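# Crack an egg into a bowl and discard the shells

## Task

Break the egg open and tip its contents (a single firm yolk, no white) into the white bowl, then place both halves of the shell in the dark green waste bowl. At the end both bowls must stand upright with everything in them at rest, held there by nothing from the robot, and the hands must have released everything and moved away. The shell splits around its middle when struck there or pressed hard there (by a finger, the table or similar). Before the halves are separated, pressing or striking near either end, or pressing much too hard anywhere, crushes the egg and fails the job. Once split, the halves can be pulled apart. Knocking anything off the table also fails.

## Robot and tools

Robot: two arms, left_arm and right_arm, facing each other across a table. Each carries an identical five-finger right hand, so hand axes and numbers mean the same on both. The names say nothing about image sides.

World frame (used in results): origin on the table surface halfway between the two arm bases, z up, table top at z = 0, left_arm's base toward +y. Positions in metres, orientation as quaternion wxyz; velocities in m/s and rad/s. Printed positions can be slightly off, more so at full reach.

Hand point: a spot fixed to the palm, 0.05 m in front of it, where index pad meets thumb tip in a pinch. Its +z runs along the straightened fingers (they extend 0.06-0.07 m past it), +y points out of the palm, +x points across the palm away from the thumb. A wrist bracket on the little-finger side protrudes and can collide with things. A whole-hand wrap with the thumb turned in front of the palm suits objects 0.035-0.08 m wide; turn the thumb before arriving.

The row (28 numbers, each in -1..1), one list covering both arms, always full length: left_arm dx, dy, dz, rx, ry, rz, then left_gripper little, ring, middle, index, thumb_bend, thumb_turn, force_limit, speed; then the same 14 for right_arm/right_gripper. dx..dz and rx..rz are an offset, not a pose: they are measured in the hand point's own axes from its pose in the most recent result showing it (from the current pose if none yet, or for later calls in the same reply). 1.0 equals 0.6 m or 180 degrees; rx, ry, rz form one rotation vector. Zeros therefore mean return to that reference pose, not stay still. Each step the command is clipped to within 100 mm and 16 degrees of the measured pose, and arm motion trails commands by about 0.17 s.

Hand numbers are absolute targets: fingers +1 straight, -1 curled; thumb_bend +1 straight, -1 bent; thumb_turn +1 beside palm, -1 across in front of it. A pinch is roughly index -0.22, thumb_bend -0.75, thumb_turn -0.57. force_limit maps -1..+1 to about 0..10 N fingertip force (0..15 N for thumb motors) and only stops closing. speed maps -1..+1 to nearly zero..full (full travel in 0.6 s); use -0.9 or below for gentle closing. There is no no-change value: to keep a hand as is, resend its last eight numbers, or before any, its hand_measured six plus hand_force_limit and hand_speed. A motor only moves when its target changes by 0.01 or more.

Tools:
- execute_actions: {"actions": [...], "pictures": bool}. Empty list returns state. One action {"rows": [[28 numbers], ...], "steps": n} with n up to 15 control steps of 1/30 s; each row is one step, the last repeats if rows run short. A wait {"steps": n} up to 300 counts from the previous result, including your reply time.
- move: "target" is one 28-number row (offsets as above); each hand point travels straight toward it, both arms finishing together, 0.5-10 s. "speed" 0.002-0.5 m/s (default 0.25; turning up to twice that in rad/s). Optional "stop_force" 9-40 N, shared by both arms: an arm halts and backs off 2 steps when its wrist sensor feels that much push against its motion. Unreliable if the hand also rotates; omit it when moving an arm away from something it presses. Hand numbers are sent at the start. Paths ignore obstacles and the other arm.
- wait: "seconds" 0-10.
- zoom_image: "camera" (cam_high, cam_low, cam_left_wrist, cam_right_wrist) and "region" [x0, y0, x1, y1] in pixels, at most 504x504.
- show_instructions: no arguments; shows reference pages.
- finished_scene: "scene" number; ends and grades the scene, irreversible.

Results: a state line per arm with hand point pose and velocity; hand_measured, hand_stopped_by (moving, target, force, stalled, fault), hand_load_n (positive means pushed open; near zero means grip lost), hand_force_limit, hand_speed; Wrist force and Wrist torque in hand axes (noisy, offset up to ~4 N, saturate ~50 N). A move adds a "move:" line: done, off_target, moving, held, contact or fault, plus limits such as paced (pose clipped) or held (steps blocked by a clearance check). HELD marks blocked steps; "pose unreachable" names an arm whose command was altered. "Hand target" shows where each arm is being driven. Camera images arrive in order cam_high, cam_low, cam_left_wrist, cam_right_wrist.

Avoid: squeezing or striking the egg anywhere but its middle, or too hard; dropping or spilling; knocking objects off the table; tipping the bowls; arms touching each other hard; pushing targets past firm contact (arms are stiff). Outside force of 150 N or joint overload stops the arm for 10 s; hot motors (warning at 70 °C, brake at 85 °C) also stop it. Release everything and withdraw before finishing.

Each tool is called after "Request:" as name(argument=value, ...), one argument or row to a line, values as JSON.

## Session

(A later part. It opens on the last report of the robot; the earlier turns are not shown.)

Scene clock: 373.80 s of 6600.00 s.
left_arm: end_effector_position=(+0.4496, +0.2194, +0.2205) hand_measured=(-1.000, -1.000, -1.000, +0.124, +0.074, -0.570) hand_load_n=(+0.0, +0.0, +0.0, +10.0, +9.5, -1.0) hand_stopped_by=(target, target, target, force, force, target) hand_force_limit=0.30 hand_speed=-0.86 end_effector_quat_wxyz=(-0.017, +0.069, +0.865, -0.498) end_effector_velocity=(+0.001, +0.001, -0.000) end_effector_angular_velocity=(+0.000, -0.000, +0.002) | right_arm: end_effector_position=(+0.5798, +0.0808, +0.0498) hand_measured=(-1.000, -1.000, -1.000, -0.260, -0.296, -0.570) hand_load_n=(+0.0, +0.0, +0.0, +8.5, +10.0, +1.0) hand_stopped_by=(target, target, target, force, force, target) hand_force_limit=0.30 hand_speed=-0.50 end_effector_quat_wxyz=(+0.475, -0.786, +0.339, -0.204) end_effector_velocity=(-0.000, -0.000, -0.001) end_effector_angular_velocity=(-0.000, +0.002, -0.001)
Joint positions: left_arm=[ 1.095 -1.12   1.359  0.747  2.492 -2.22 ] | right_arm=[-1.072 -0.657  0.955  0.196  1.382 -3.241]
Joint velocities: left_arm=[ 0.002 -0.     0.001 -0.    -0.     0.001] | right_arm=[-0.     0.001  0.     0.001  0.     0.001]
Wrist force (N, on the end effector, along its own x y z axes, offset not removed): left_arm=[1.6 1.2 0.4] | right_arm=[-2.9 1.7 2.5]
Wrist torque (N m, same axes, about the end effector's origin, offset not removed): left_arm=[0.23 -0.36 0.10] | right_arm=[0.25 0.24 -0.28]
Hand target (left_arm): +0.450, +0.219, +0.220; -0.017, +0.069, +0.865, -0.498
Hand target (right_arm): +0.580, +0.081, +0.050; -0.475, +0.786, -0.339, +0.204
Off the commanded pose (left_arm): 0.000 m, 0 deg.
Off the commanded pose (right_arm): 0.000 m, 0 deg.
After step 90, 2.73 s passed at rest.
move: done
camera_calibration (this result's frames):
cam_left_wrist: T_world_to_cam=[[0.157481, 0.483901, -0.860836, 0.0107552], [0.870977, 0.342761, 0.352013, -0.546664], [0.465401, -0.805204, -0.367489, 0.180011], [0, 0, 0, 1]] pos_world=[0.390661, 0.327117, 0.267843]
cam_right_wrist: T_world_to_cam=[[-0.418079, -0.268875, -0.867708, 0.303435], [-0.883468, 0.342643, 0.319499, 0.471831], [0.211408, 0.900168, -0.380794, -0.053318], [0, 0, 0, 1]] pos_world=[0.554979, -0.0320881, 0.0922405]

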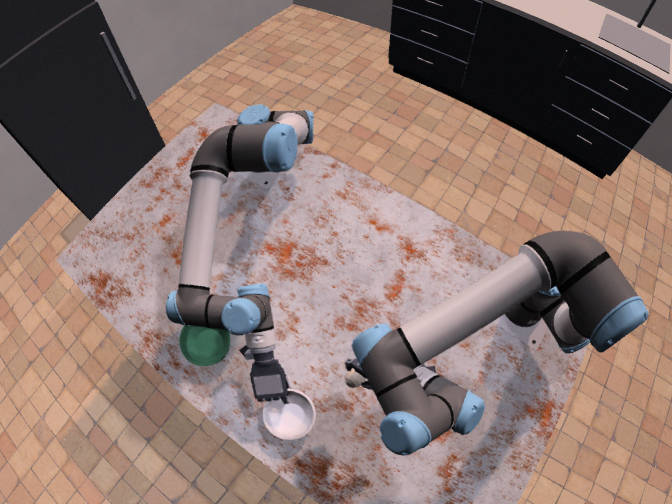

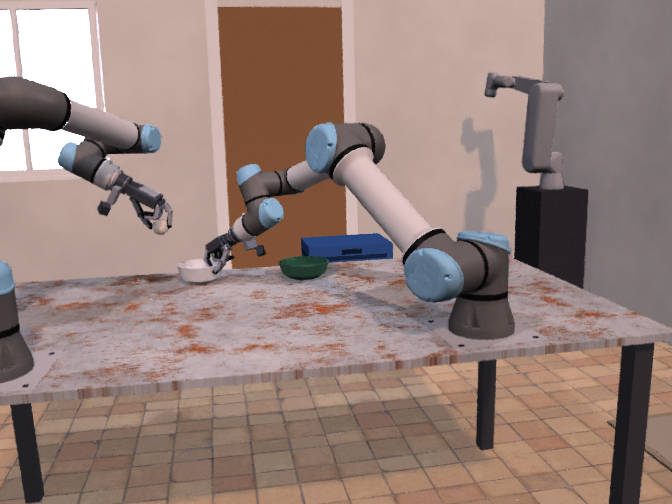

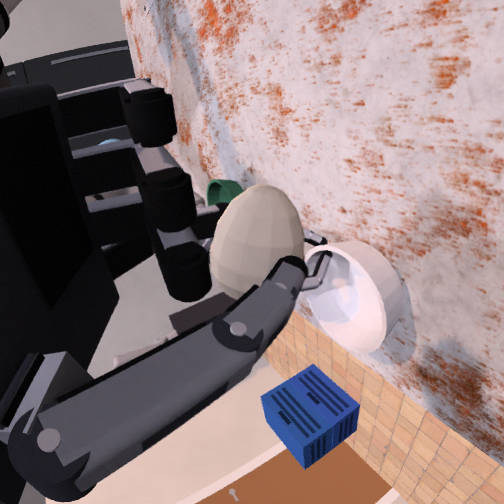

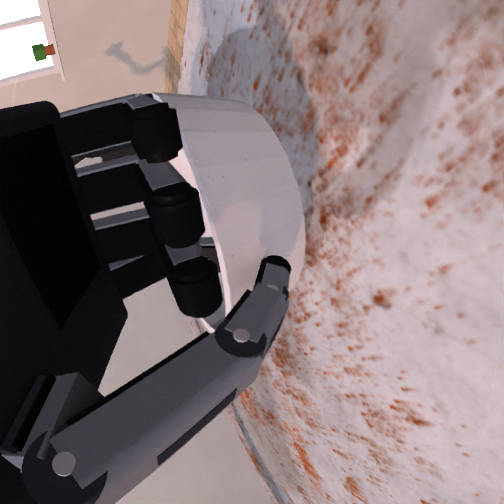

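Request:
move(
  target=[0,0,0,0,0,0,-1,-1,-1,-0.2,-0.5,-0.57,0.3,-0.86, 0.006,0.121,-0.223,0,0,0,-1,-1,-1,-0.45,-0.9,-0.57,0.3,-0.5],
  speed=0.07,
)

Scene clock: 380.07 s of 6600.00 s.
left_arm: end_effector_position=(+0.4496, +0.2194, +0.2205) hand_measured=(-1.000, -1.000, -1.000, +0.124, +0.074, -0.570) hand_load_n=(+0.0, +0.0, +0.0, +10.0, +9.5, -1.0) hand_stopped_by=(target, target, target, force, force, target) hand_force_limit=0.30 hand_speed=-0.86 end_effector_quat_wxyz=(-0.017, +0.069, +0.865, -0.498) end_effector_velocity=(-0.000, -0.000, -0.000) end_effector_angular_velocity=(+0.000, +0.001, -0.000) | right_arm: end_effector_position=(+0.4716, -0.0263, +0.0476) hand_measured=(-1.000, -1.000, -1.000, -0.260, -0.296, -0.570) hand_load_n=(+0.0, +0.0, +0.0, +7.5, +10.5, +1.0) hand_stopped_by=(target, target, target, force, force, target) hand_force_limit=0.30 hand_speed=-0.50 end_effector_quat_wxyz=(+0.475, -0.786, +0.339, -0.204) end_effector_velocity=(-0.000, -0.000, +0.001) end_effector_angular_velocity=(+0.002, -0.002, -0.000)
Joint positions: left_arm=[ 1.095 -1.12   1.359  0.747  2.492 -2.22 ] | right_arm=[-1.142 -1.003  1.586 -0.082  1.32  -3.275]
Joint velocities: left_arm=[-0.001 -0.     0.001 -0.    -0.    -0.001] | right_arm=[-0.001 -0.003  0.003 -0.003 -0.001  0.001]
Wrist force (N, on the end effector, along its own x y z axes, offset not removed): left_arm=[-1.3 0.4 0.1] | right_arm=[-2.2 -2.2 -0.2]
Wrist torque (N m, same axes, about the end effector's origin, offset not removed): left_arm=[0.04 -0.01 -0.11] | right_arm=[0.43 0.27 -0.16]
Hand target (left_arm): +0.450, +0.219, +0.220; -0.017, +0.069, +0.865, -0.498
Hand target (right_arm): +0.472, -0.026, +0.048; -0.475, +0.786, -0.339, +0.204
Off the commanded pose (left_arm): 0.000 m, 0 deg.
Off the commanded pose (right_arm): 0.000 m, 0 deg.
After step 90, 0.67 s passed at rest.
move: done
camera_calibration (this result's frames):
cam_left_wrist: T_world_to_cam=[[0.157478, 0.483888, -0.860844, 0.0107651], [0.870984, 0.342757, 0.352, -0.54666], [0.465389, -0.805214, -0.367482, 0.180018], [0, 0, 0, 1]] pos_world=[0.390659, 0.327115, 0.267845]
cam_right_wrist: T_world_to_cam=[[-0.418128, -0.268902, -0.867676, 0.227502], [-0.883452, 0.342647, 0.31954, 0.413612], [0.211381, 0.900158, -0.380832, 0.0652165], [0, 0, 0, 1]] pos_world=[0.446745, -0.139252, 0.0900685]

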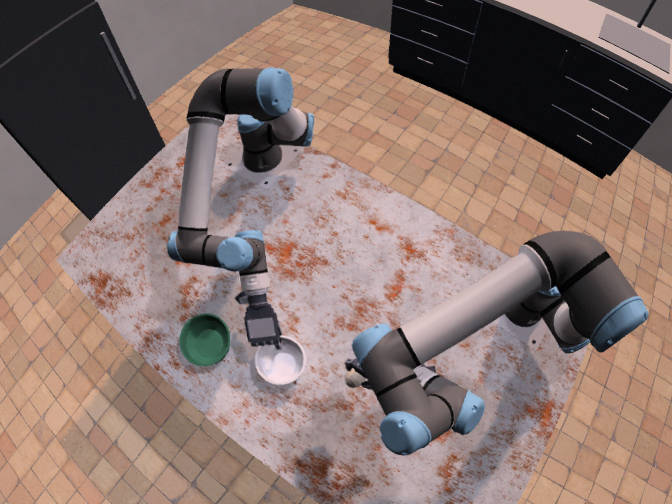

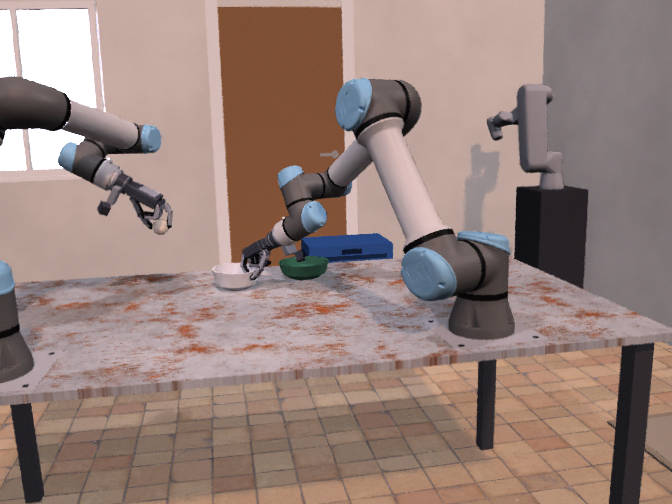

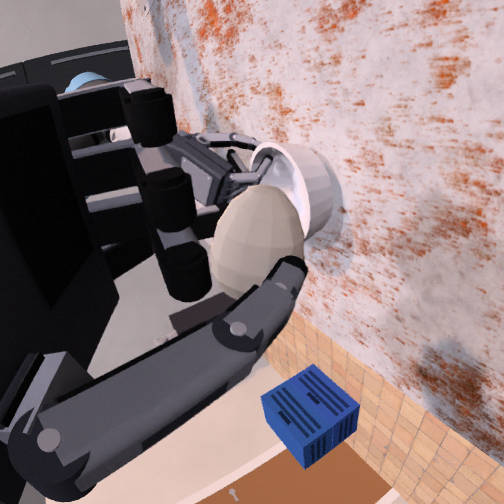

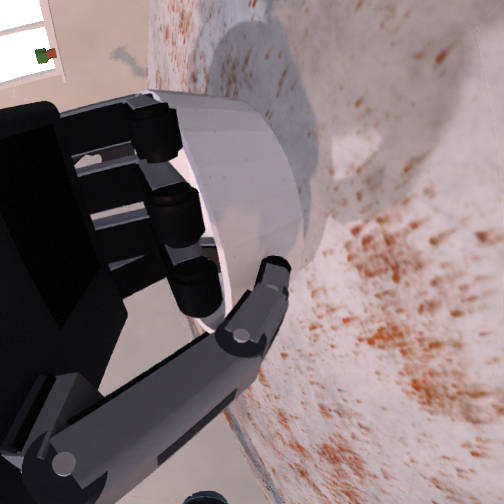

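Request:
move(
  target=[0,0,0,0,0,0,-1,-1,-1,-0.2,-0.5,-0.57,0.3,-0.86, 0,0,0,0,0,0,-1,-1,-1,0.15,0.0,-0.57,0.3,0.0],
  speed=0.07,
)

Request:
move(
  target=[0,0,0,0,0,0,-1,-1,-1,-0.2,-0.5,-0.57,0.3,-0.86, 0,-0.19,-0.13,0,0,0,-1,-1,-1,0.15,0.0,-0.57,0.3,0.0],
  speed=0.12,
)

Scene clock: 384.37 s of 6600.00 s.
left_arm: end_effector_position=(+0.4496, +0.2194, +0.2205) hand_measured=(-1.000, -1.000, -1.000, +0.124, +0.074, -0.570) hand_load_n=(+0.0, +0.0, +0.0, +10.0, +9.5, -1.0) hand_stopped_by=(target, target, target, force, force, target) hand_force_limit=0.30 hand_speed=-0.86 end_effector_quat_wxyz=(-0.017, +0.069, +0.865, -0.498) end_effector_velocity=(-0.000, -0.000, -0.001) end_effector_angular_velocity=(-0.001, -0.001, -0.001) | right_arm: end_effector_position=(+0.4716, -0.0264, +0.0477) hand_measured=(-1.000, -1.000, -1.000, +0.150, +0.000, -0.570) hand_load_n=(+0.0, +0.0, +0.0, +0.0, +0.0, +0.0) hand_stopped_by=(target, target, target, target, target, target) hand_force_limit=0.30 hand_speed=0.00 end_effector_quat_wxyz=(+0.475, -0.786, +0.339, -0.204) end_effector_velocity=(-0.000, +0.000, -0.001) end_effector_angular_velocity=(-0.000, +0.001, +0.000)
Joint positions: left_arm=[ 1.095 -1.12   1.359  0.747  2.492 -2.22 ] | right_arm=[-1.142 -1.003  1.586 -0.082  1.32  -3.275]
Joint velocities: left_arm=[-0.001  0.     0.001 -0.003 -0.     0.   ] | right_arm=[ 0.     0.002 -0.     0.    -0.     0.   ]
Wrist force (N, on the end effector, along its own x y z axes, offset not removed): left_arm=[-0.4 0.5 0.7] | right_arm=[-2.4 0.9 1.6]
Wrist torque (N m, same axes, about the end effector's origin, offset not removed): left_arm=[-0.08 -0.19 -0.07] | right_arm=[0.15 0.21 -0.29]
Hand target (left_arm): +0.450, +0.219, +0.220; -0.017, +0.069, +0.865, -0.498
Hand target (right_arm): +0.472, -0.026, +0.048; -0.475, +0.786, -0.339, +0.204
Off the commanded pose (left_arm): 0.000 m, 0 deg.
Off the commanded pose (right_arm): 0.000 m, 0 deg.
After step 90, 0.60 s passed at rest.
move: done
camera_calibration (this result's frames):
cam_left_wrist: T_world_to_cam=[[0.157481, 0.483901, -0.860836, 0.0107552], [0.870977, 0.342762, 0.352013, -0.546664], [0.465401, -0.805204, -0.367489, 0.180011], [0, 0, 0, 1]] pos_world=[0.390661, 0.327117, 0.267843]
cam_right_wrist: T_world_to_cam=[[-0.418104, -0.26888, -0.867694, 0.227515], [-0.883462, 0.342632, 0.319527, 0.413634], [0.211385, 0.90017, -0.380801, 0.0652468], [0, 0, 0, 1]] pos_world=[0.446763, -0.139283, 0.090092]

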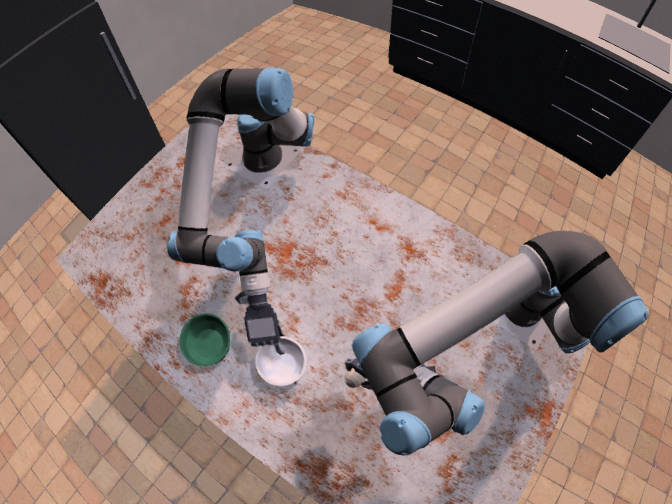

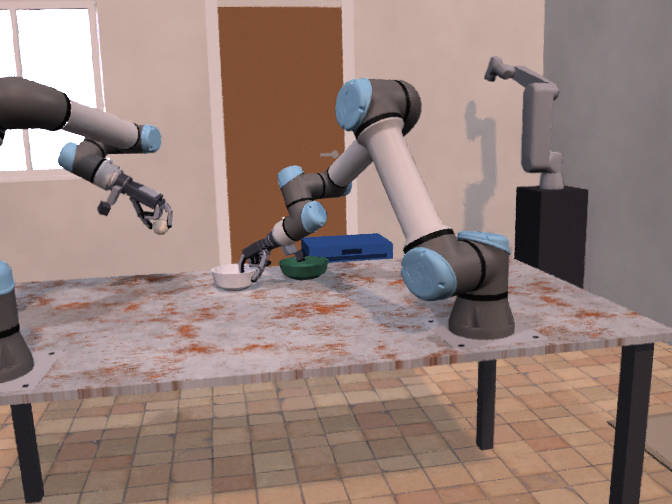

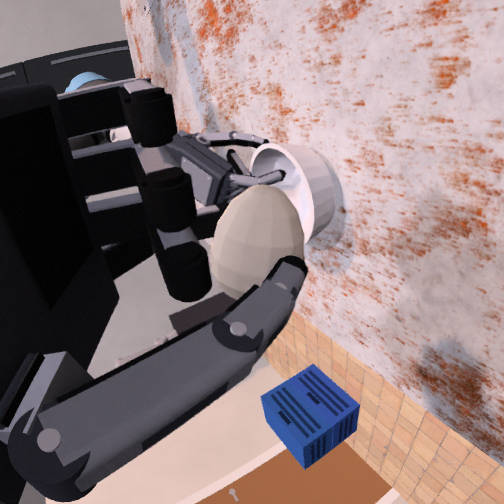

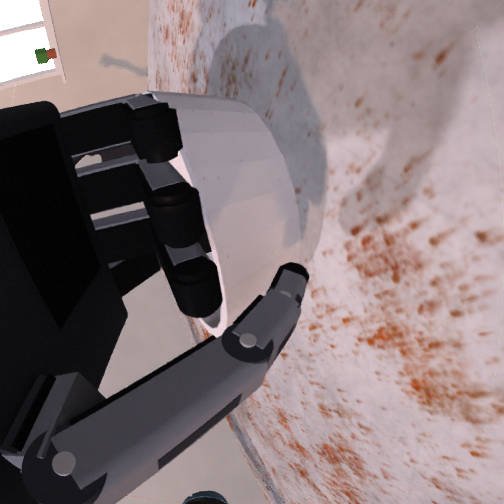

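Scene clock: 385.93 s of 6600.00 s.
left_arm: end_effector_position=(+0.4496, +0.2194, +0.2205) hand_measured=(-1.000, -1.000, -1.000, +0.124, +0.074, -0.570) hand_load_n=(+0.0, +0.0, +0.0, +10.0, +9.5, -1.0) hand_stopped_by=(target, target, target, force, force, target) hand_force_limit=0.30 hand_speed=-0.86 end_effector_quat_wxyz=(-0.017, +0.069, +0.865, -0.498) end_effector_velocity=(+0.000, -0.000, +0.000) end_effector_angular_velocity=(-0.001, -0.001, +0.001) | right_arm: end_effector_position=(+0.4600, -0.0374, +0.1846) hand_measured=(-1.000, -1.000, -1.000, +0.150, +0.000, -0.570) hand_load_n=(+0.0, +0.0, +0.0, +0.0, +0.0, +0.0) hand_stopped_by=(target, target, target, target, target, target) hand_force_limit=0.30 hand_speed=0.00 end_effector_quat_wxyz=(+0.475, -0.786, +0.339, -0.204) end_effector_velocity=(+0.000, +0.000, +0.003) end_effector_angular_velocity=(+0.002, -0.001, -0.001)
Joint positions: left_arm=[ 1.095 -1.12   1.359  0.747  2.492 -2.22 ] | right_arm=[-1.151 -1.175  1.467  0.21   1.312 -3.28 ]
Joint velocities: left_arm=[ 0.     0.    -0.    -0.001 -0.    -0.001] | right_arm=[-0.    -0.002 -0.004  0.004 -0.     0.001]
Wrist force (N, on the end effector, along its own x y z axes, offset not removed): left_arm=[-1.6 0.8 1.7] | right_arm=[-1.7 0.7 0.0]
Wrist torque (N m, same axes, about the end effector's origin, offset not removed): left_arm=[-0.02 0.09 -0.21] | right_arm=[0.23 0.21 -0.13]
Hand target (left_arm): +0.450, +0.219, +0.220; -0.017, +0.069, +0.865, -0.498
Hand target (right_arm): +0.460, -0.037, +0.185; -0.475, +0.786, -0.339, +0.204
Off the commanded pose (left_arm): 0.000 m, 0 deg.
Off the commanded pose (right_arm): 0.000 m, 0 deg.
move: done
camera_calibration (this result's frames):
cam_left_wrist: T_world_to_cam=[[0.157481, 0.483901, -0.860836, 0.0107554], [0.870977, 0.342761, 0.352013, -0.546664], [0.465401, -0.805205, -0.367488, 0.180011], [0, 0, 0, 1]] pos_world=[0.390661, 0.327117, 0.267843]
cam_right_wrist: T_world_to_cam=[[-0.418096, -0.268858, -0.867704, 0.338517], [-0.883463, 0.342632, 0.319525, 0.363416], [0.211396, 0.900177, -0.380779, 0.129783], [0, 0, 0, 1]] pos_world=[0.435161, -0.150332, 0.227031]

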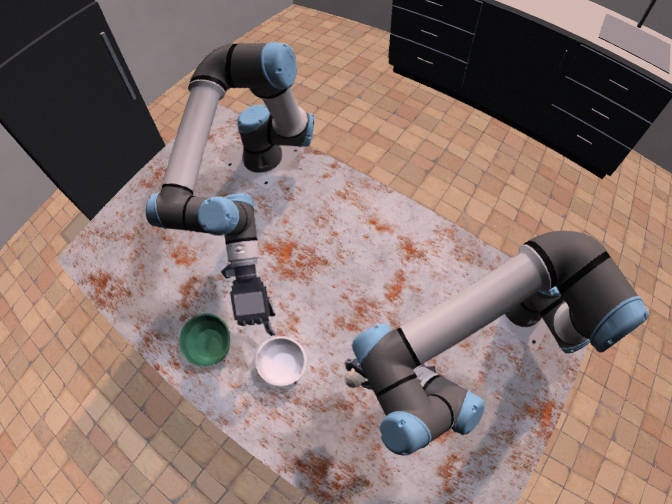

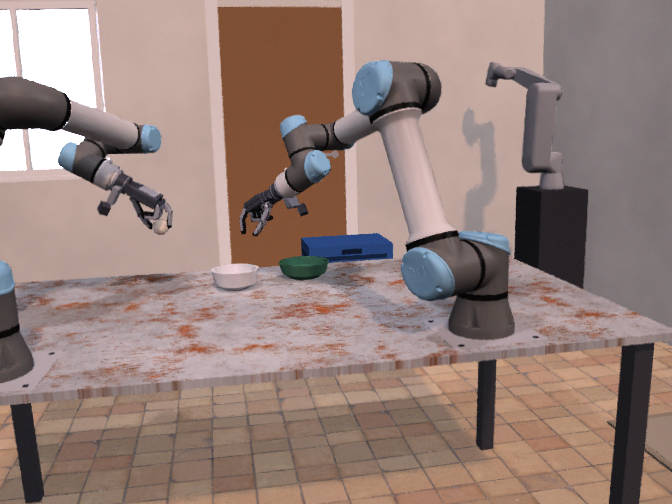

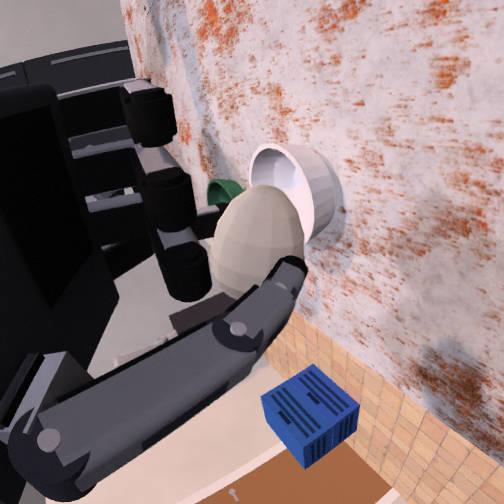

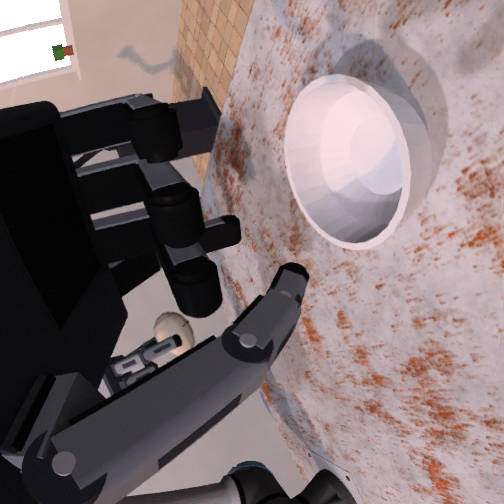

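Request:
move(
  target=[-0.1165,-0.0153,0.3525,0.0016,0.041,0.0095,-1,-1,-1,-0.2,-0.5,-0.57,0.3,-0.86, 0.121,0.0055,-0.028,0,-0.1465,-0.0795,-1,-1,-1,0.45,0.35,-0.57,0.3,0.2],
  speed=0.12,
)

Scene clock: 398.07 s of 6600.00 s.
left_arm: end_effector_position=(+0.4972, +0.0242, +0.1244) hand_measured=(-1.000, -1.000, -1.000, +0.124, +0.074, -0.570) hand_load_n=(+0.0, +0.0, +0.0, +10.0, +9.5, -1.0) hand_stopped_by=(target, target, target, force, force, target) hand_force_limit=0.30 hand_speed=-0.86 end_effector_quat_wxyz=(-0.065, +0.113, +0.859, -0.495) end_effector_velocity=(+0.000, -0.001, -0.001) end_effector_angular_velocity=(+0.002, +0.003, -0.002) | right_arm: end_effector_position=(+0.4979, -0.1012, +0.1895) hand_measured=(-1.000, -1.000, -1.000, +0.450, +0.350, -0.570) hand_load_n=(+0.0, +0.0, +0.0, +0.0, +0.0, +0.0) hand_stopped_by=(target, target, target, target, target, target) hand_force_limit=0.30 hand_speed=0.20 end_effector_quat_wxyz=(+0.511, -0.848, +0.123, -0.077) end_effector_velocity=(+0.000, -0.000, -0.000) end_effector_angular_velocity=(-0.002, +0.002, +0.005)
Joint positions: left_arm=[ 0.888 -0.692  0.874  0.74   2.46  -2.344] | right_arm=[-1.42  -0.973  1.199  0.617  0.675 -3.867]
Joint velocities: left_arm=[-0.001  0.006 -0.011  0.009  0.001  0.002] | right_arm=[-0.001  0.006 -0.008  0.012 -0.003 -0.01 ]
Wrist force (N, on the end effector, along its own x y z axes, offset not removed): left_arm=[-0.4 -1.3 -0.2] | right_arm=[-2.2 1.5 0.3]
Wrist torque (N m, same axes, about the end effector's origin, offset not removed): left_arm=[-0.22 -0.02 -0.22] | right_arm=[0.33 0.27 -0.25]
Hand target (left_arm): +0.497, +0.024, +0.124; -0.065, +0.113, +0.859, -0.494
Hand target (right_arm): +0.498, -0.101, +0.190; -0.510, +0.848, -0.123, +0.077
Off the commanded pose (left_arm): 0.000 m, 0 deg.
Off the commanded pose (right_arm): 0.000 m, 0 deg.
After step 90, 6.53 s passed at rest.
move: done
camera_calibration (this result's frames):
cam_left_wrist: T_world_to_cam=[[0.183867, 0.466825, -0.865024, 0.00283993], [0.920126, 0.227829, 0.318531, -0.504795], [0.345776, -0.854499, -0.387648, 0.028515], [0, 0, 0, 1]] pos_world=[0.454093, 0.138047, 0.174303]
cam_right_wrist: T_world_to_cam=[[-0.222696, -0.444759, -0.867523, 0.226356], [-0.938329, -0.143619, 0.314503, 0.396238], [-0.264471, 0.88406, -0.385347, 0.417262], [0, 0, 0, 1]] pos_world=[0.532564, -0.211303, 0.232542]

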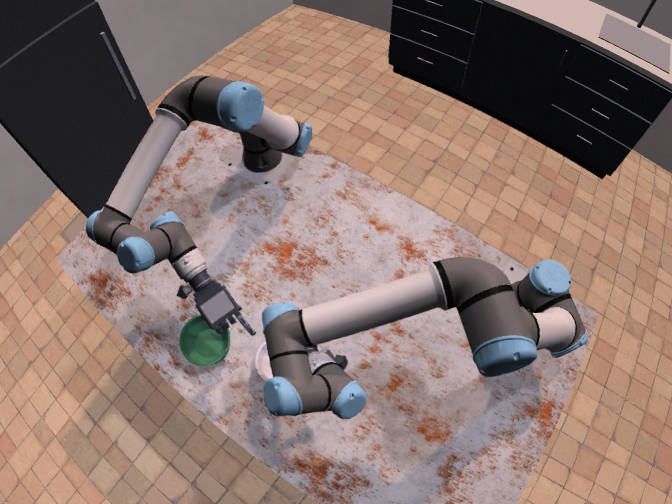

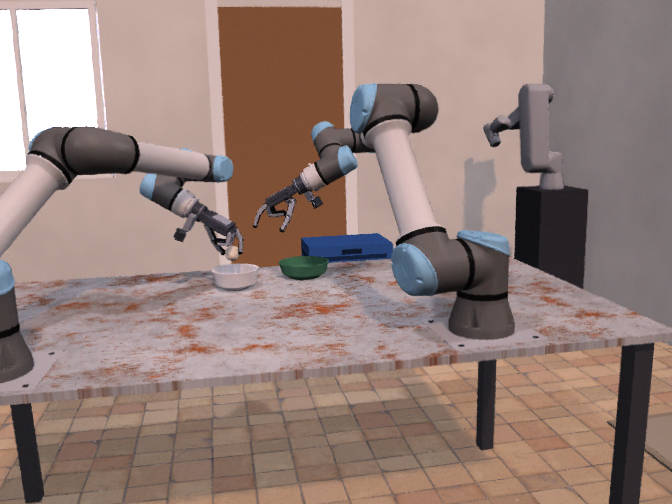

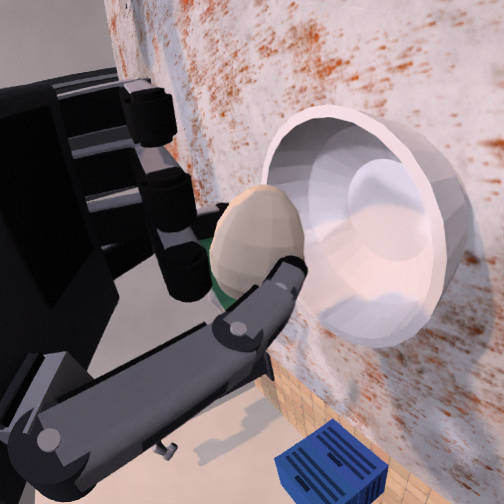

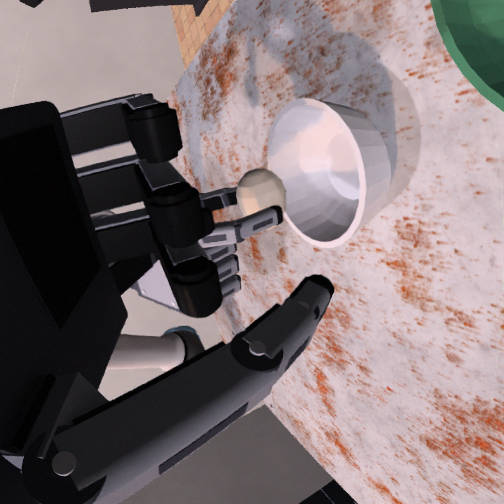

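Request:
move(
  target=[0,0,0,0,0,0,-1,-1,-1,-0.2,-0.5,-0.57,0.3,-0.86, -0.0145,-0.09,0.1686,0,-0.0083,-0.0045,-1,-1,-1,0.45,0.35,-0.57,0.3,0.2],
  speed=0.08,
)

Scene clock: 412.70 s of 6600.00 s.
left_arm: end_effector_position=(+0.4971, +0.0241, +0.1244) hand_measured=(-1.000, -1.000, -1.000, +0.124, +0.074, -0.570) hand_load_n=(+0.0, +0.0, +0.0, +10.0, +9.5, -1.0) hand_stopped_by=(target, target, target, force, force, target) hand_force_limit=0.30 hand_speed=-0.86 end_effector_quat_wxyz=(-0.065, +0.113, +0.859, -0.495) end_effector_velocity=(+0.000, +0.000, +0.000) end_effector_angular_velocity=(-0.000, -0.001, +0.000) | right_arm: end_effector_position=(+0.5225, +0.0110, +0.1902) hand_measured=(-1.000, -1.000, -1.000, +0.450, +0.350, -0.570) hand_load_n=(+0.0, +0.0, +0.0, +0.0, +0.0, +0.0) hand_stopped_by=(target, target, target, target, target, target) hand_force_limit=0.30 hand_speed=0.20 end_effector_quat_wxyz=(+0.512, -0.849, +0.110, -0.070) end_effector_velocity=(+0.000, +0.001, -0.001) end_effector_angular_velocity=(-0.002, +0.003, +0.001)
Joint positions: left_arm=[ 0.888 -0.692  0.874  0.74   2.46  -2.344] | right_arm=[-1.251 -0.772  0.834  0.669  0.774 -3.719]
Joint velocities: left_arm=[ 0.001 -0.     0.    -0.     0.     0.001] | right_arm=[ 0.002  0.006 -0.008  0.006  0.001 -0.   ]
Wrist force (N, on the end effector, along its own x y z axes, offset not removed): left_arm=[-1.2 -0.9 1.5] | right_arm=[-2.5 2.7 1.3]
Wrist torque (N m, same axes, about the end effector's origin, offset not removed): left_arm=[-0.30 -0.04 -0.22] | right_arm=[0.42 0.25 -0.08]
Hand target (left_arm): +0.497, +0.024, +0.124; -0.065, +0.113, +0.859, -0.495
Hand target (right_arm): +0.523, +0.011, +0.190; -0.512, +0.849, -0.110, +0.070
Off the commanded pose (left_arm): 0.000 m, 0 deg.
Off the commanded pose (right_arm): 0.000 m, 0 deg.
After step 90, 9.77 s passed at rest.
move: done
camera_calibration (this result's frames):
cam_left_wrist: T_world_to_cam=[[0.183899, 0.466813, -0.865024, 0.00284812], [0.920142, 0.227766, 0.318531, -0.504761], [0.345718, -0.854522, -0.387648, 0.0285245], [0, 0, 0, 1]] pos_world=[0.454066, 0.138013, 0.174303]
cam_right_wrist: T_world_to_cam=[[-0.209112, -0.451256, -0.867548, 0.275265], [-0.93382, -0.171186, 0.314128, 0.433234], [-0.290264, 0.875822, -0.385595, 0.33843], [0, 0, 0, 1]] pos_world=[0.560358, -0.0980258, 0.233212]

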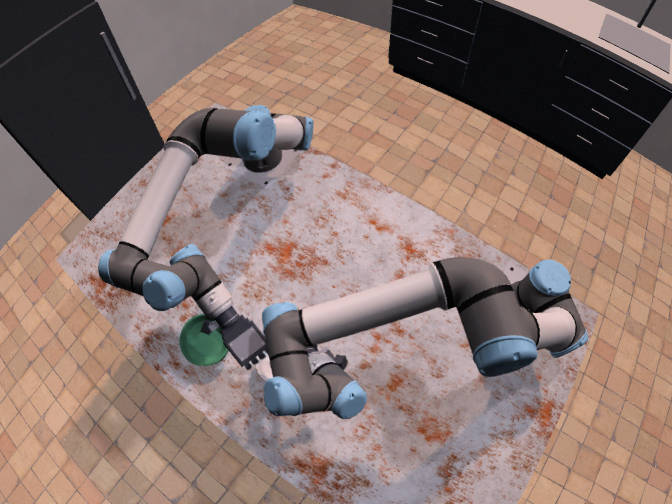

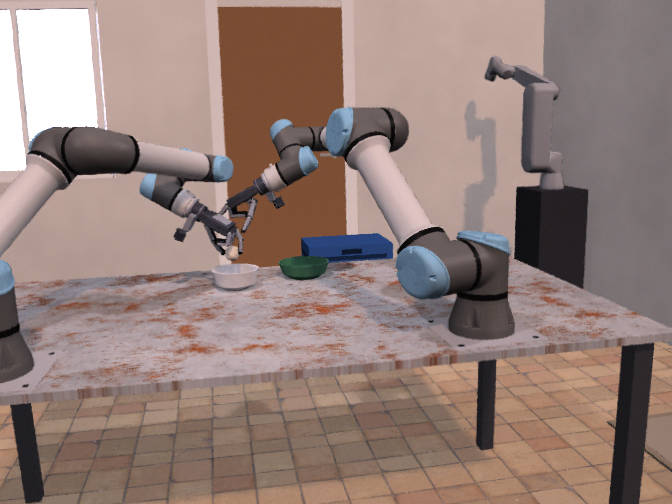

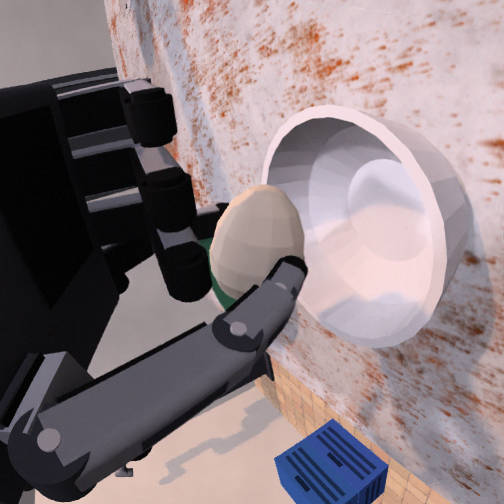

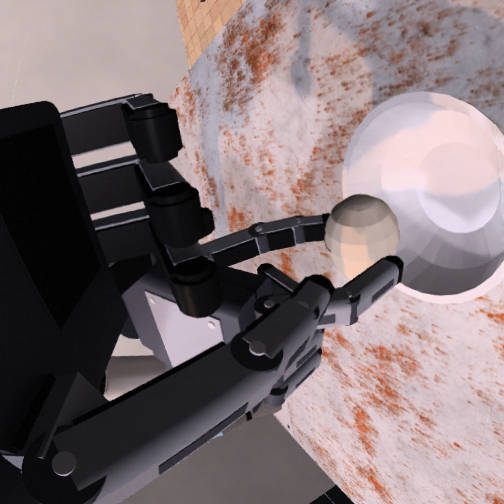

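Request:
move(
  target=[0,0,0,0,0,0,-1,-1,-1,-0.2,-0.5,-0.57,0.3,-0.86, 0,0.0664,0.0351,0,0,0,-1,-1,-1,0.45,0.35,-0.57,0.3,0.2],
  speed=0.03,
  stop_force=9,
)

Scene clock: 418.57 s of 6600.00 s.
left_arm: end_effector_position=(+0.4972, +0.0242, +0.1244) hand_measured=(-1.000, -1.000, -1.000, +0.124, +0.074, -0.570) hand_load_n=(+0.0, +0.0, +0.0, +10.0, +9.5, -1.0) hand_stopped_by=(target, target, target, force, force, target) hand_force_limit=0.30 hand_speed=-0.86 end_effector_quat_wxyz=(-0.065, +0.113, +0.859, -0.495) end_effector_velocity=(+0.000, -0.000, +0.000) end_effector_angular_velocity=(-0.001, -0.002, -0.001) | right_arm: end_effector_position=(+0.5228, +0.0109, +0.1453) hand_measured=(-1.000, -1.000, -1.000, +0.450, +0.350, -0.570) hand_load_n=(+0.0, +0.0, +0.0, +0.0, +0.0, +0.0) hand_stopped_by=(target, target, target, target, target, target) hand_force_limit=0.30 hand_speed=0.20 end_effector_quat_wxyz=(+0.512, -0.849, +0.110, -0.070) end_effector_velocity=(-0.000, +0.000, -0.001) end_effector_angular_velocity=(+0.001, +0.000, -0.000)
Joint positions: left_arm=[ 0.888 -0.692  0.874  0.74   2.46  -2.344] | right_arm=[-1.252 -0.756  0.921  0.567  0.773 -3.719]
Joint velocities: left_arm=[-0.     0.    -0.    -0.001 -0.     0.001] | right_arm=[ 0.    -0.     0.003 -0.005 -0.     0.002]
Wrist force (N, on the end effector, along its own x y z axes, offset not removed): left_arm=[-0.7 0.6 1.3] | right_arm=[-1.9 0.8 1.2]
Wrist torque (N m, same axes, about the end effector's origin, offset not removed): left_arm=[0.09 -0.16 -0.15] | right_arm=[0.21 0.20 -0.24]
Hand target (left_arm): +0.497, +0.024, +0.124; -0.065, +0.113, +0.859, -0.495
Hand target (right_arm): +0.523, +0.011, +0.145; -0.512, +0.849, -0.110, +0.070
Off the commanded pose (left_arm): 0.000 m, 0 deg.
Off the commanded pose (right_arm): 0.000 m, 0 deg.
After step 90, 1.07 s passed at rest.
move: done
camera_calibration (this result's frames):
cam_left_wrist: T_world_to_cam=[[0.183867, 0.466826, -0.865024, 0.00283997], [0.920126, 0.227829, 0.318531, -0.504795], [0.345776, -0.854499, -0.387648, 0.028515], [0, 0, 0, 1]] pos_world=[0.454093, 0.138047, 0.174303]
cam_right_wrist: T_world_to_cam=[[-0.209016, -0.451309, -0.867544, 0.236297], [-0.933831, -0.171237, 0.314066, 0.447635], [-0.290296, 0.875784, -0.385655, 0.321256], [0, 0, 0, 1]] pos_world=[0.560665, -0.0980563, 0.188305]

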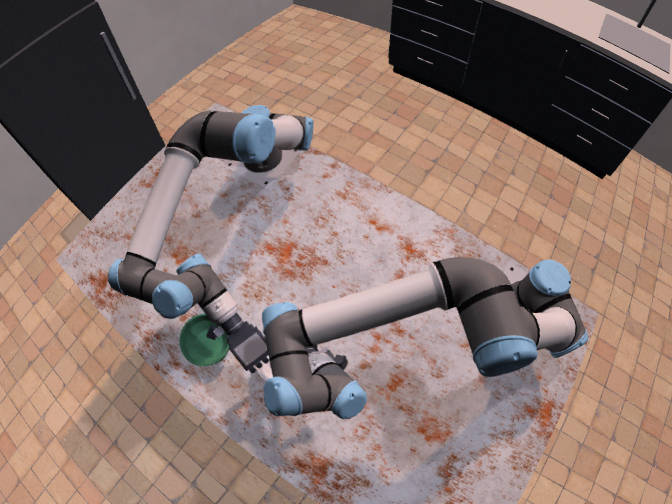

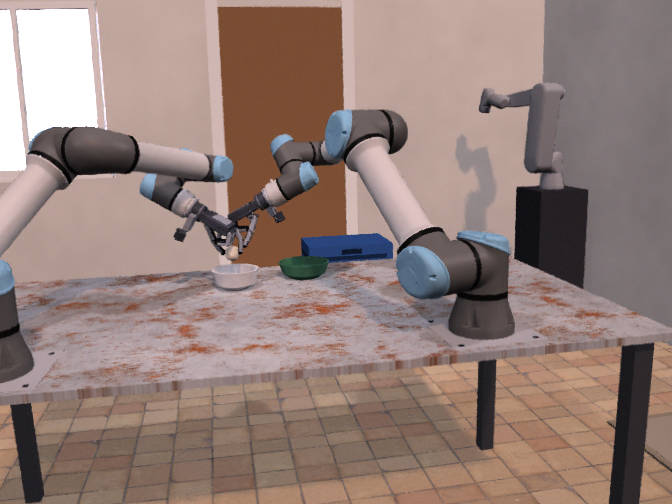

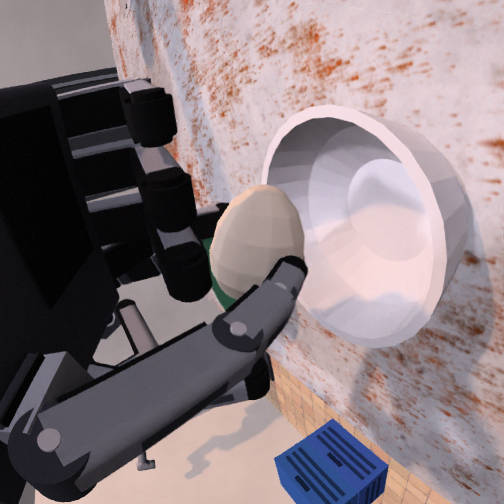

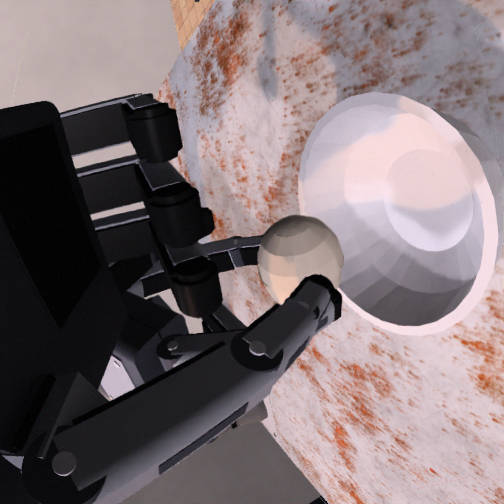

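Request:
move(
  target=[0,0,0,0,0,0,-1,-1,-1,-0.2,-0.5,-0.57,0.3,-0.86, 0,0.0516,0.0273,0,0,0,-1,-1,-1,0.45,0.35,-0.57,0.3,0.2],
  speed=0.02,
  stop_force=9,
)

Scene clock: 424.03 s of 6600.00 s.
left_arm: end_effector_position=(+0.4971, +0.0241, +0.1244) hand_measured=(-1.000, -1.000, -1.000, +0.124, +0.074, -0.570) hand_load_n=(+0.0, +0.0, +0.0, +10.0, +9.5, -1.0) hand_stopped_by=(target, target, target, force, force, target) hand_force_limit=0.30 hand_speed=-0.86 end_effector_quat_wxyz=(-0.065, +0.113, +0.859, -0.495) end_effector_velocity=(-0.000, +0.000, -0.000) end_effector_angular_velocity=(+0.002, +0.002, +0.001) | right_arm: end_effector_position=(+0.5230, +0.0109, +0.1104) hand_measured=(-1.000, -1.000, -1.000, +0.450, +0.350, -0.570) hand_load_n=(+0.0, +0.0, +0.0, +0.0, +0.0, +0.0) hand_stopped_by=(target, target, target, target, target, target) hand_force_limit=0.30 hand_speed=0.20 end_effector_quat_wxyz=(+0.512, -0.849, +0.110, -0.070) end_effector_velocity=(+0.000, +0.000, -0.001) end_effector_angular_velocity=(+0.001, -0.001, -0.000)
Joint positions: left_arm=[ 0.888 -0.692  0.874  0.74   2.46  -2.344] | right_arm=[-1.252 -0.735  0.974  0.493  0.773 -3.72 ]
Joint velocities: left_arm=[-0.     0.     0.001  0.001 -0.    -0.001] | right_arm=[ 0.     0.     0.002 -0.004 -0.     0.001]
Wrist force (N, on the end effector, along its own x y z axes, offset not removed): left_arm=[-0.8 1.1 -0.4] | right_arm=[-1.8 0.7 0.9]
Wrist torque (N m, same axes, about the end effector's origin, offset not removed): left_arm=[0.15 -0.07 -0.13] | right_arm=[0.26 0.11 -0.16]
Hand target (left_arm): +0.497, +0.024, +0.124; -0.065, +0.113, +0.859, -0.495
Hand target (right_arm): +0.523, +0.011, +0.110; -0.512, +0.849, -0.110, +0.070
Off the commanded pose (left_arm): 0.000 m, 0 deg.
Off the commanded pose (right_arm): 0.000 m, 0 deg.
After step 90, 0.47 s passed at rest.
move: done
camera_calibration (this result's frames):
cam_left_wrist: T_world_to_cam=[[0.183899, 0.466813, -0.865024, 0.00284812], [0.920141, 0.227767, 0.318531, -0.504761], [0.345718, -0.854522, -0.387648, 0.0285245], [0, 0, 0, 1]] pos_world=[0.454066, 0.138013, 0.174303]
cam_right_wrist: T_world_to_cam=[[-0.208987, -0.451334, -0.867538, 0.206075], [-0.933832, -0.171256, 0.314053, 0.458813], [-0.290314, 0.875768, -0.38568, 0.307904], [0, 0, 0, 1]] pos_world=[0.56091, -0.0980687, 0.153438]

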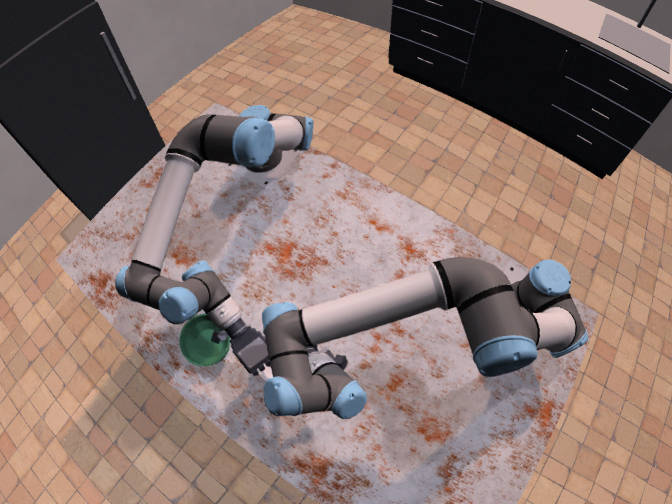

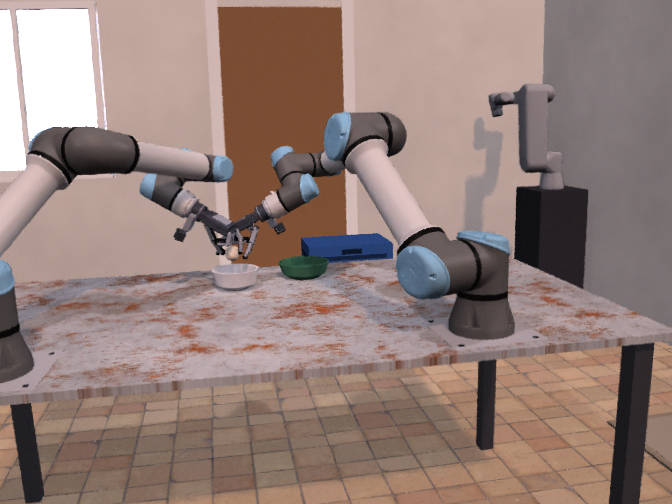

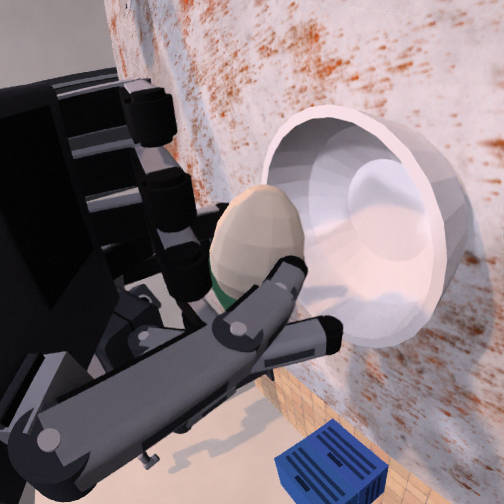

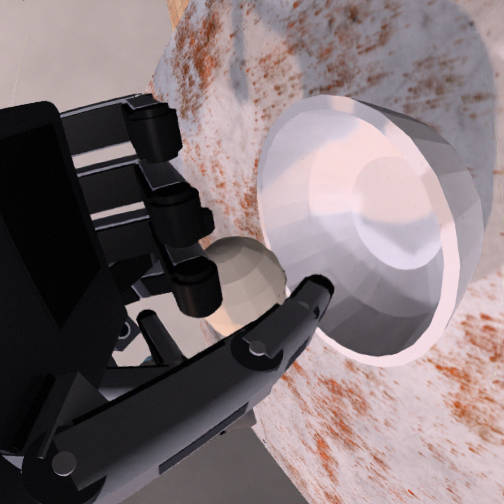

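Request:
zoom_image(
  camera="cam_low",
  region=[190, 195, 280, 285],
)

Region (190, 195, 280, 285) of cam_low's 672x504 image, scaled by 5.600, with more detail than that image has.

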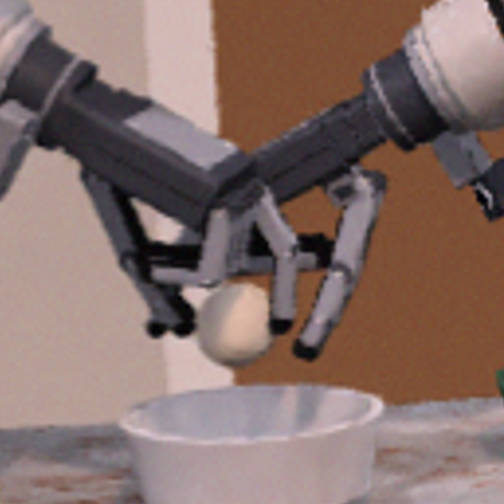

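Request:
move(
  target=[0,0,0,0,0,0,-1,-1,-1,-0.2,-0.5,-0.57,0.3,-0.86, 0,0,0,0,0,0,-1,-1,-1,0.27,0.2,-0.57,0.3,-0.5],
  speed=0.02,
)

Request:
zoom_image(
  camera="cam_low",
  region=[190, 195, 280, 285],
)

Scene clock: 441.60 s of 6600.00 s.
left_arm: end_effector_position=(+0.4972, +0.0242, +0.1244) hand_measured=(-1.000, -1.000, -1.000, +0.124, +0.074, -0.570) hand_load_n=(+0.0, +0.0, +0.0, +10.0, +9.5, -1.0) hand_stopped_by=(target, target, target, force, force, target) hand_force_limit=0.30 hand_speed=-0.86 end_effector_quat_wxyz=(-0.065, +0.113, +0.859, -0.495) end_effector_velocity=(-0.000, +0.000, -0.000) end_effector_angular_velocity=(+0.001, +0.001, +0.001) | right_arm: end_effector_position=(+0.5230, +0.0109, +0.1103) hand_measured=(-1.000, -1.000, -1.000, +0.270, +0.200, -0.570) hand_load_n=(+0.0, +0.0, +0.0, +0.0, +0.0, +0.0) hand_stopped_by=(target, target, target, target, target, target) hand_force_limit=0.30 hand_speed=-0.50 end_effector_quat_wxyz=(+0.512, -0.849, +0.110, -0.070) end_effector_velocity=(+0.000, -0.000, -0.001) end_effector_angular_velocity=(-0.000, +0.002, -0.001)
Joint positions: left_arm=[ 0.888 -0.692  0.874  0.74   2.46  -2.344] | right_arm=[-1.252 -0.735  0.974  0.493  0.773 -3.72 ]
Joint velocities: left_arm=[-0.    -0.     0.     0.    -0.    -0.001] | right_arm=[-0.     0.002 -0.     0.    -0.     0.001]
Wrist force (N, on the end effector, along its own x y z axes, offset not removed): left_arm=[-0.4 1.8 2.4] | right_arm=[-1.3 0.9 0.3]
Wrist torque (N m, same axes, about the end effector's origin, offset not removed): left_arm=[0.08 -0.18 -0.09] | right_arm=[0.19 0.17 -0.15]
Hand target (left_arm): +0.497, +0.024, +0.124; -0.065, +0.113, +0.859, -0.495
Hand target (right_arm): +0.523, +0.011, +0.110; -0.512, +0.849, -0.110, +0.070
Off the commanded pose (left_arm): 0.000 m, 0 deg.
Off the commanded pose (right_arm): 0.000 m, 0 deg.
After step 90, 13.87 s passed at rest.
move: done
camera_calibration (this result's frames):
cam_left_wrist: T_world_to_cam=[[0.183867, 0.466826, -0.865024, 0.00283999], [0.920126, 0.227829, 0.318531, -0.504795], [0.345776, -0.854499, -0.387648, 0.028515], [0, 0, 0, 1]] pos_world=[0.454093, 0.138047, 0.174303]
cam_right_wrist: T_world_to_cam=[[-0.209181, -0.451374, -0.867471, 0.206069], [-0.93377, -0.171217, 0.314259, 0.458754], [-0.290374, 0.875755, -0.385664, 0.307894], [0, 0, 0, 1]] pos_world=[0.560881, -0.0980789, 0.153334]

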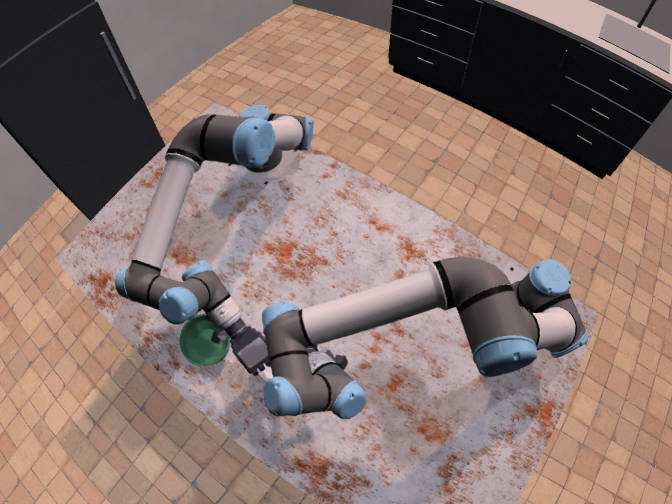

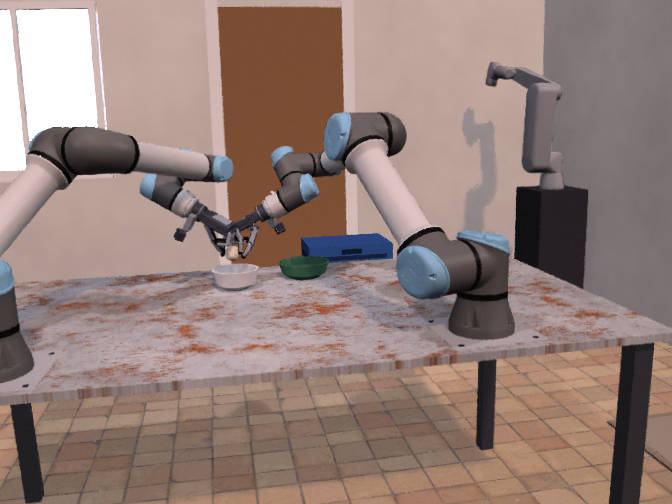

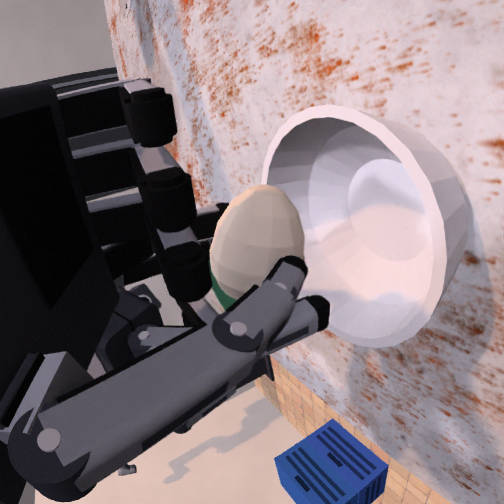

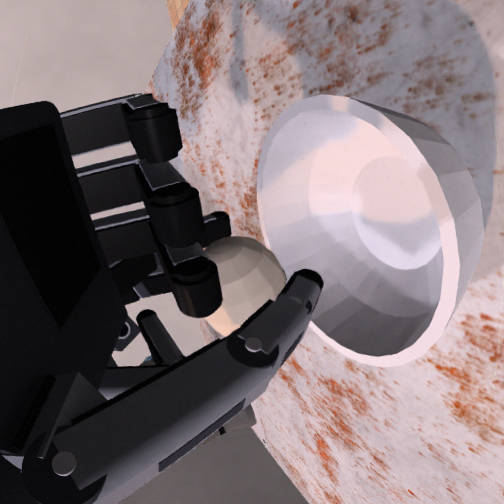

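Region (190, 195, 280, 285) of cam_low's 672x504 image, scaled by 5.600, with more detail than that image has.

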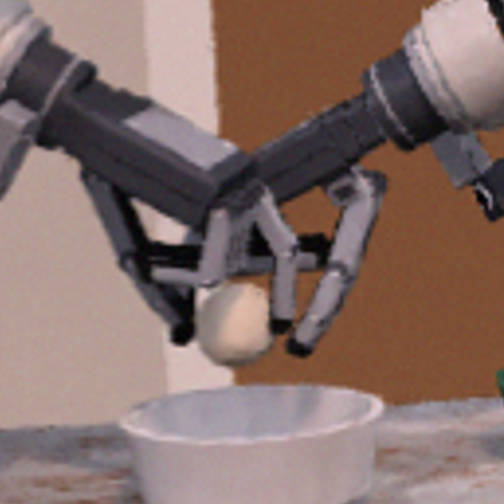

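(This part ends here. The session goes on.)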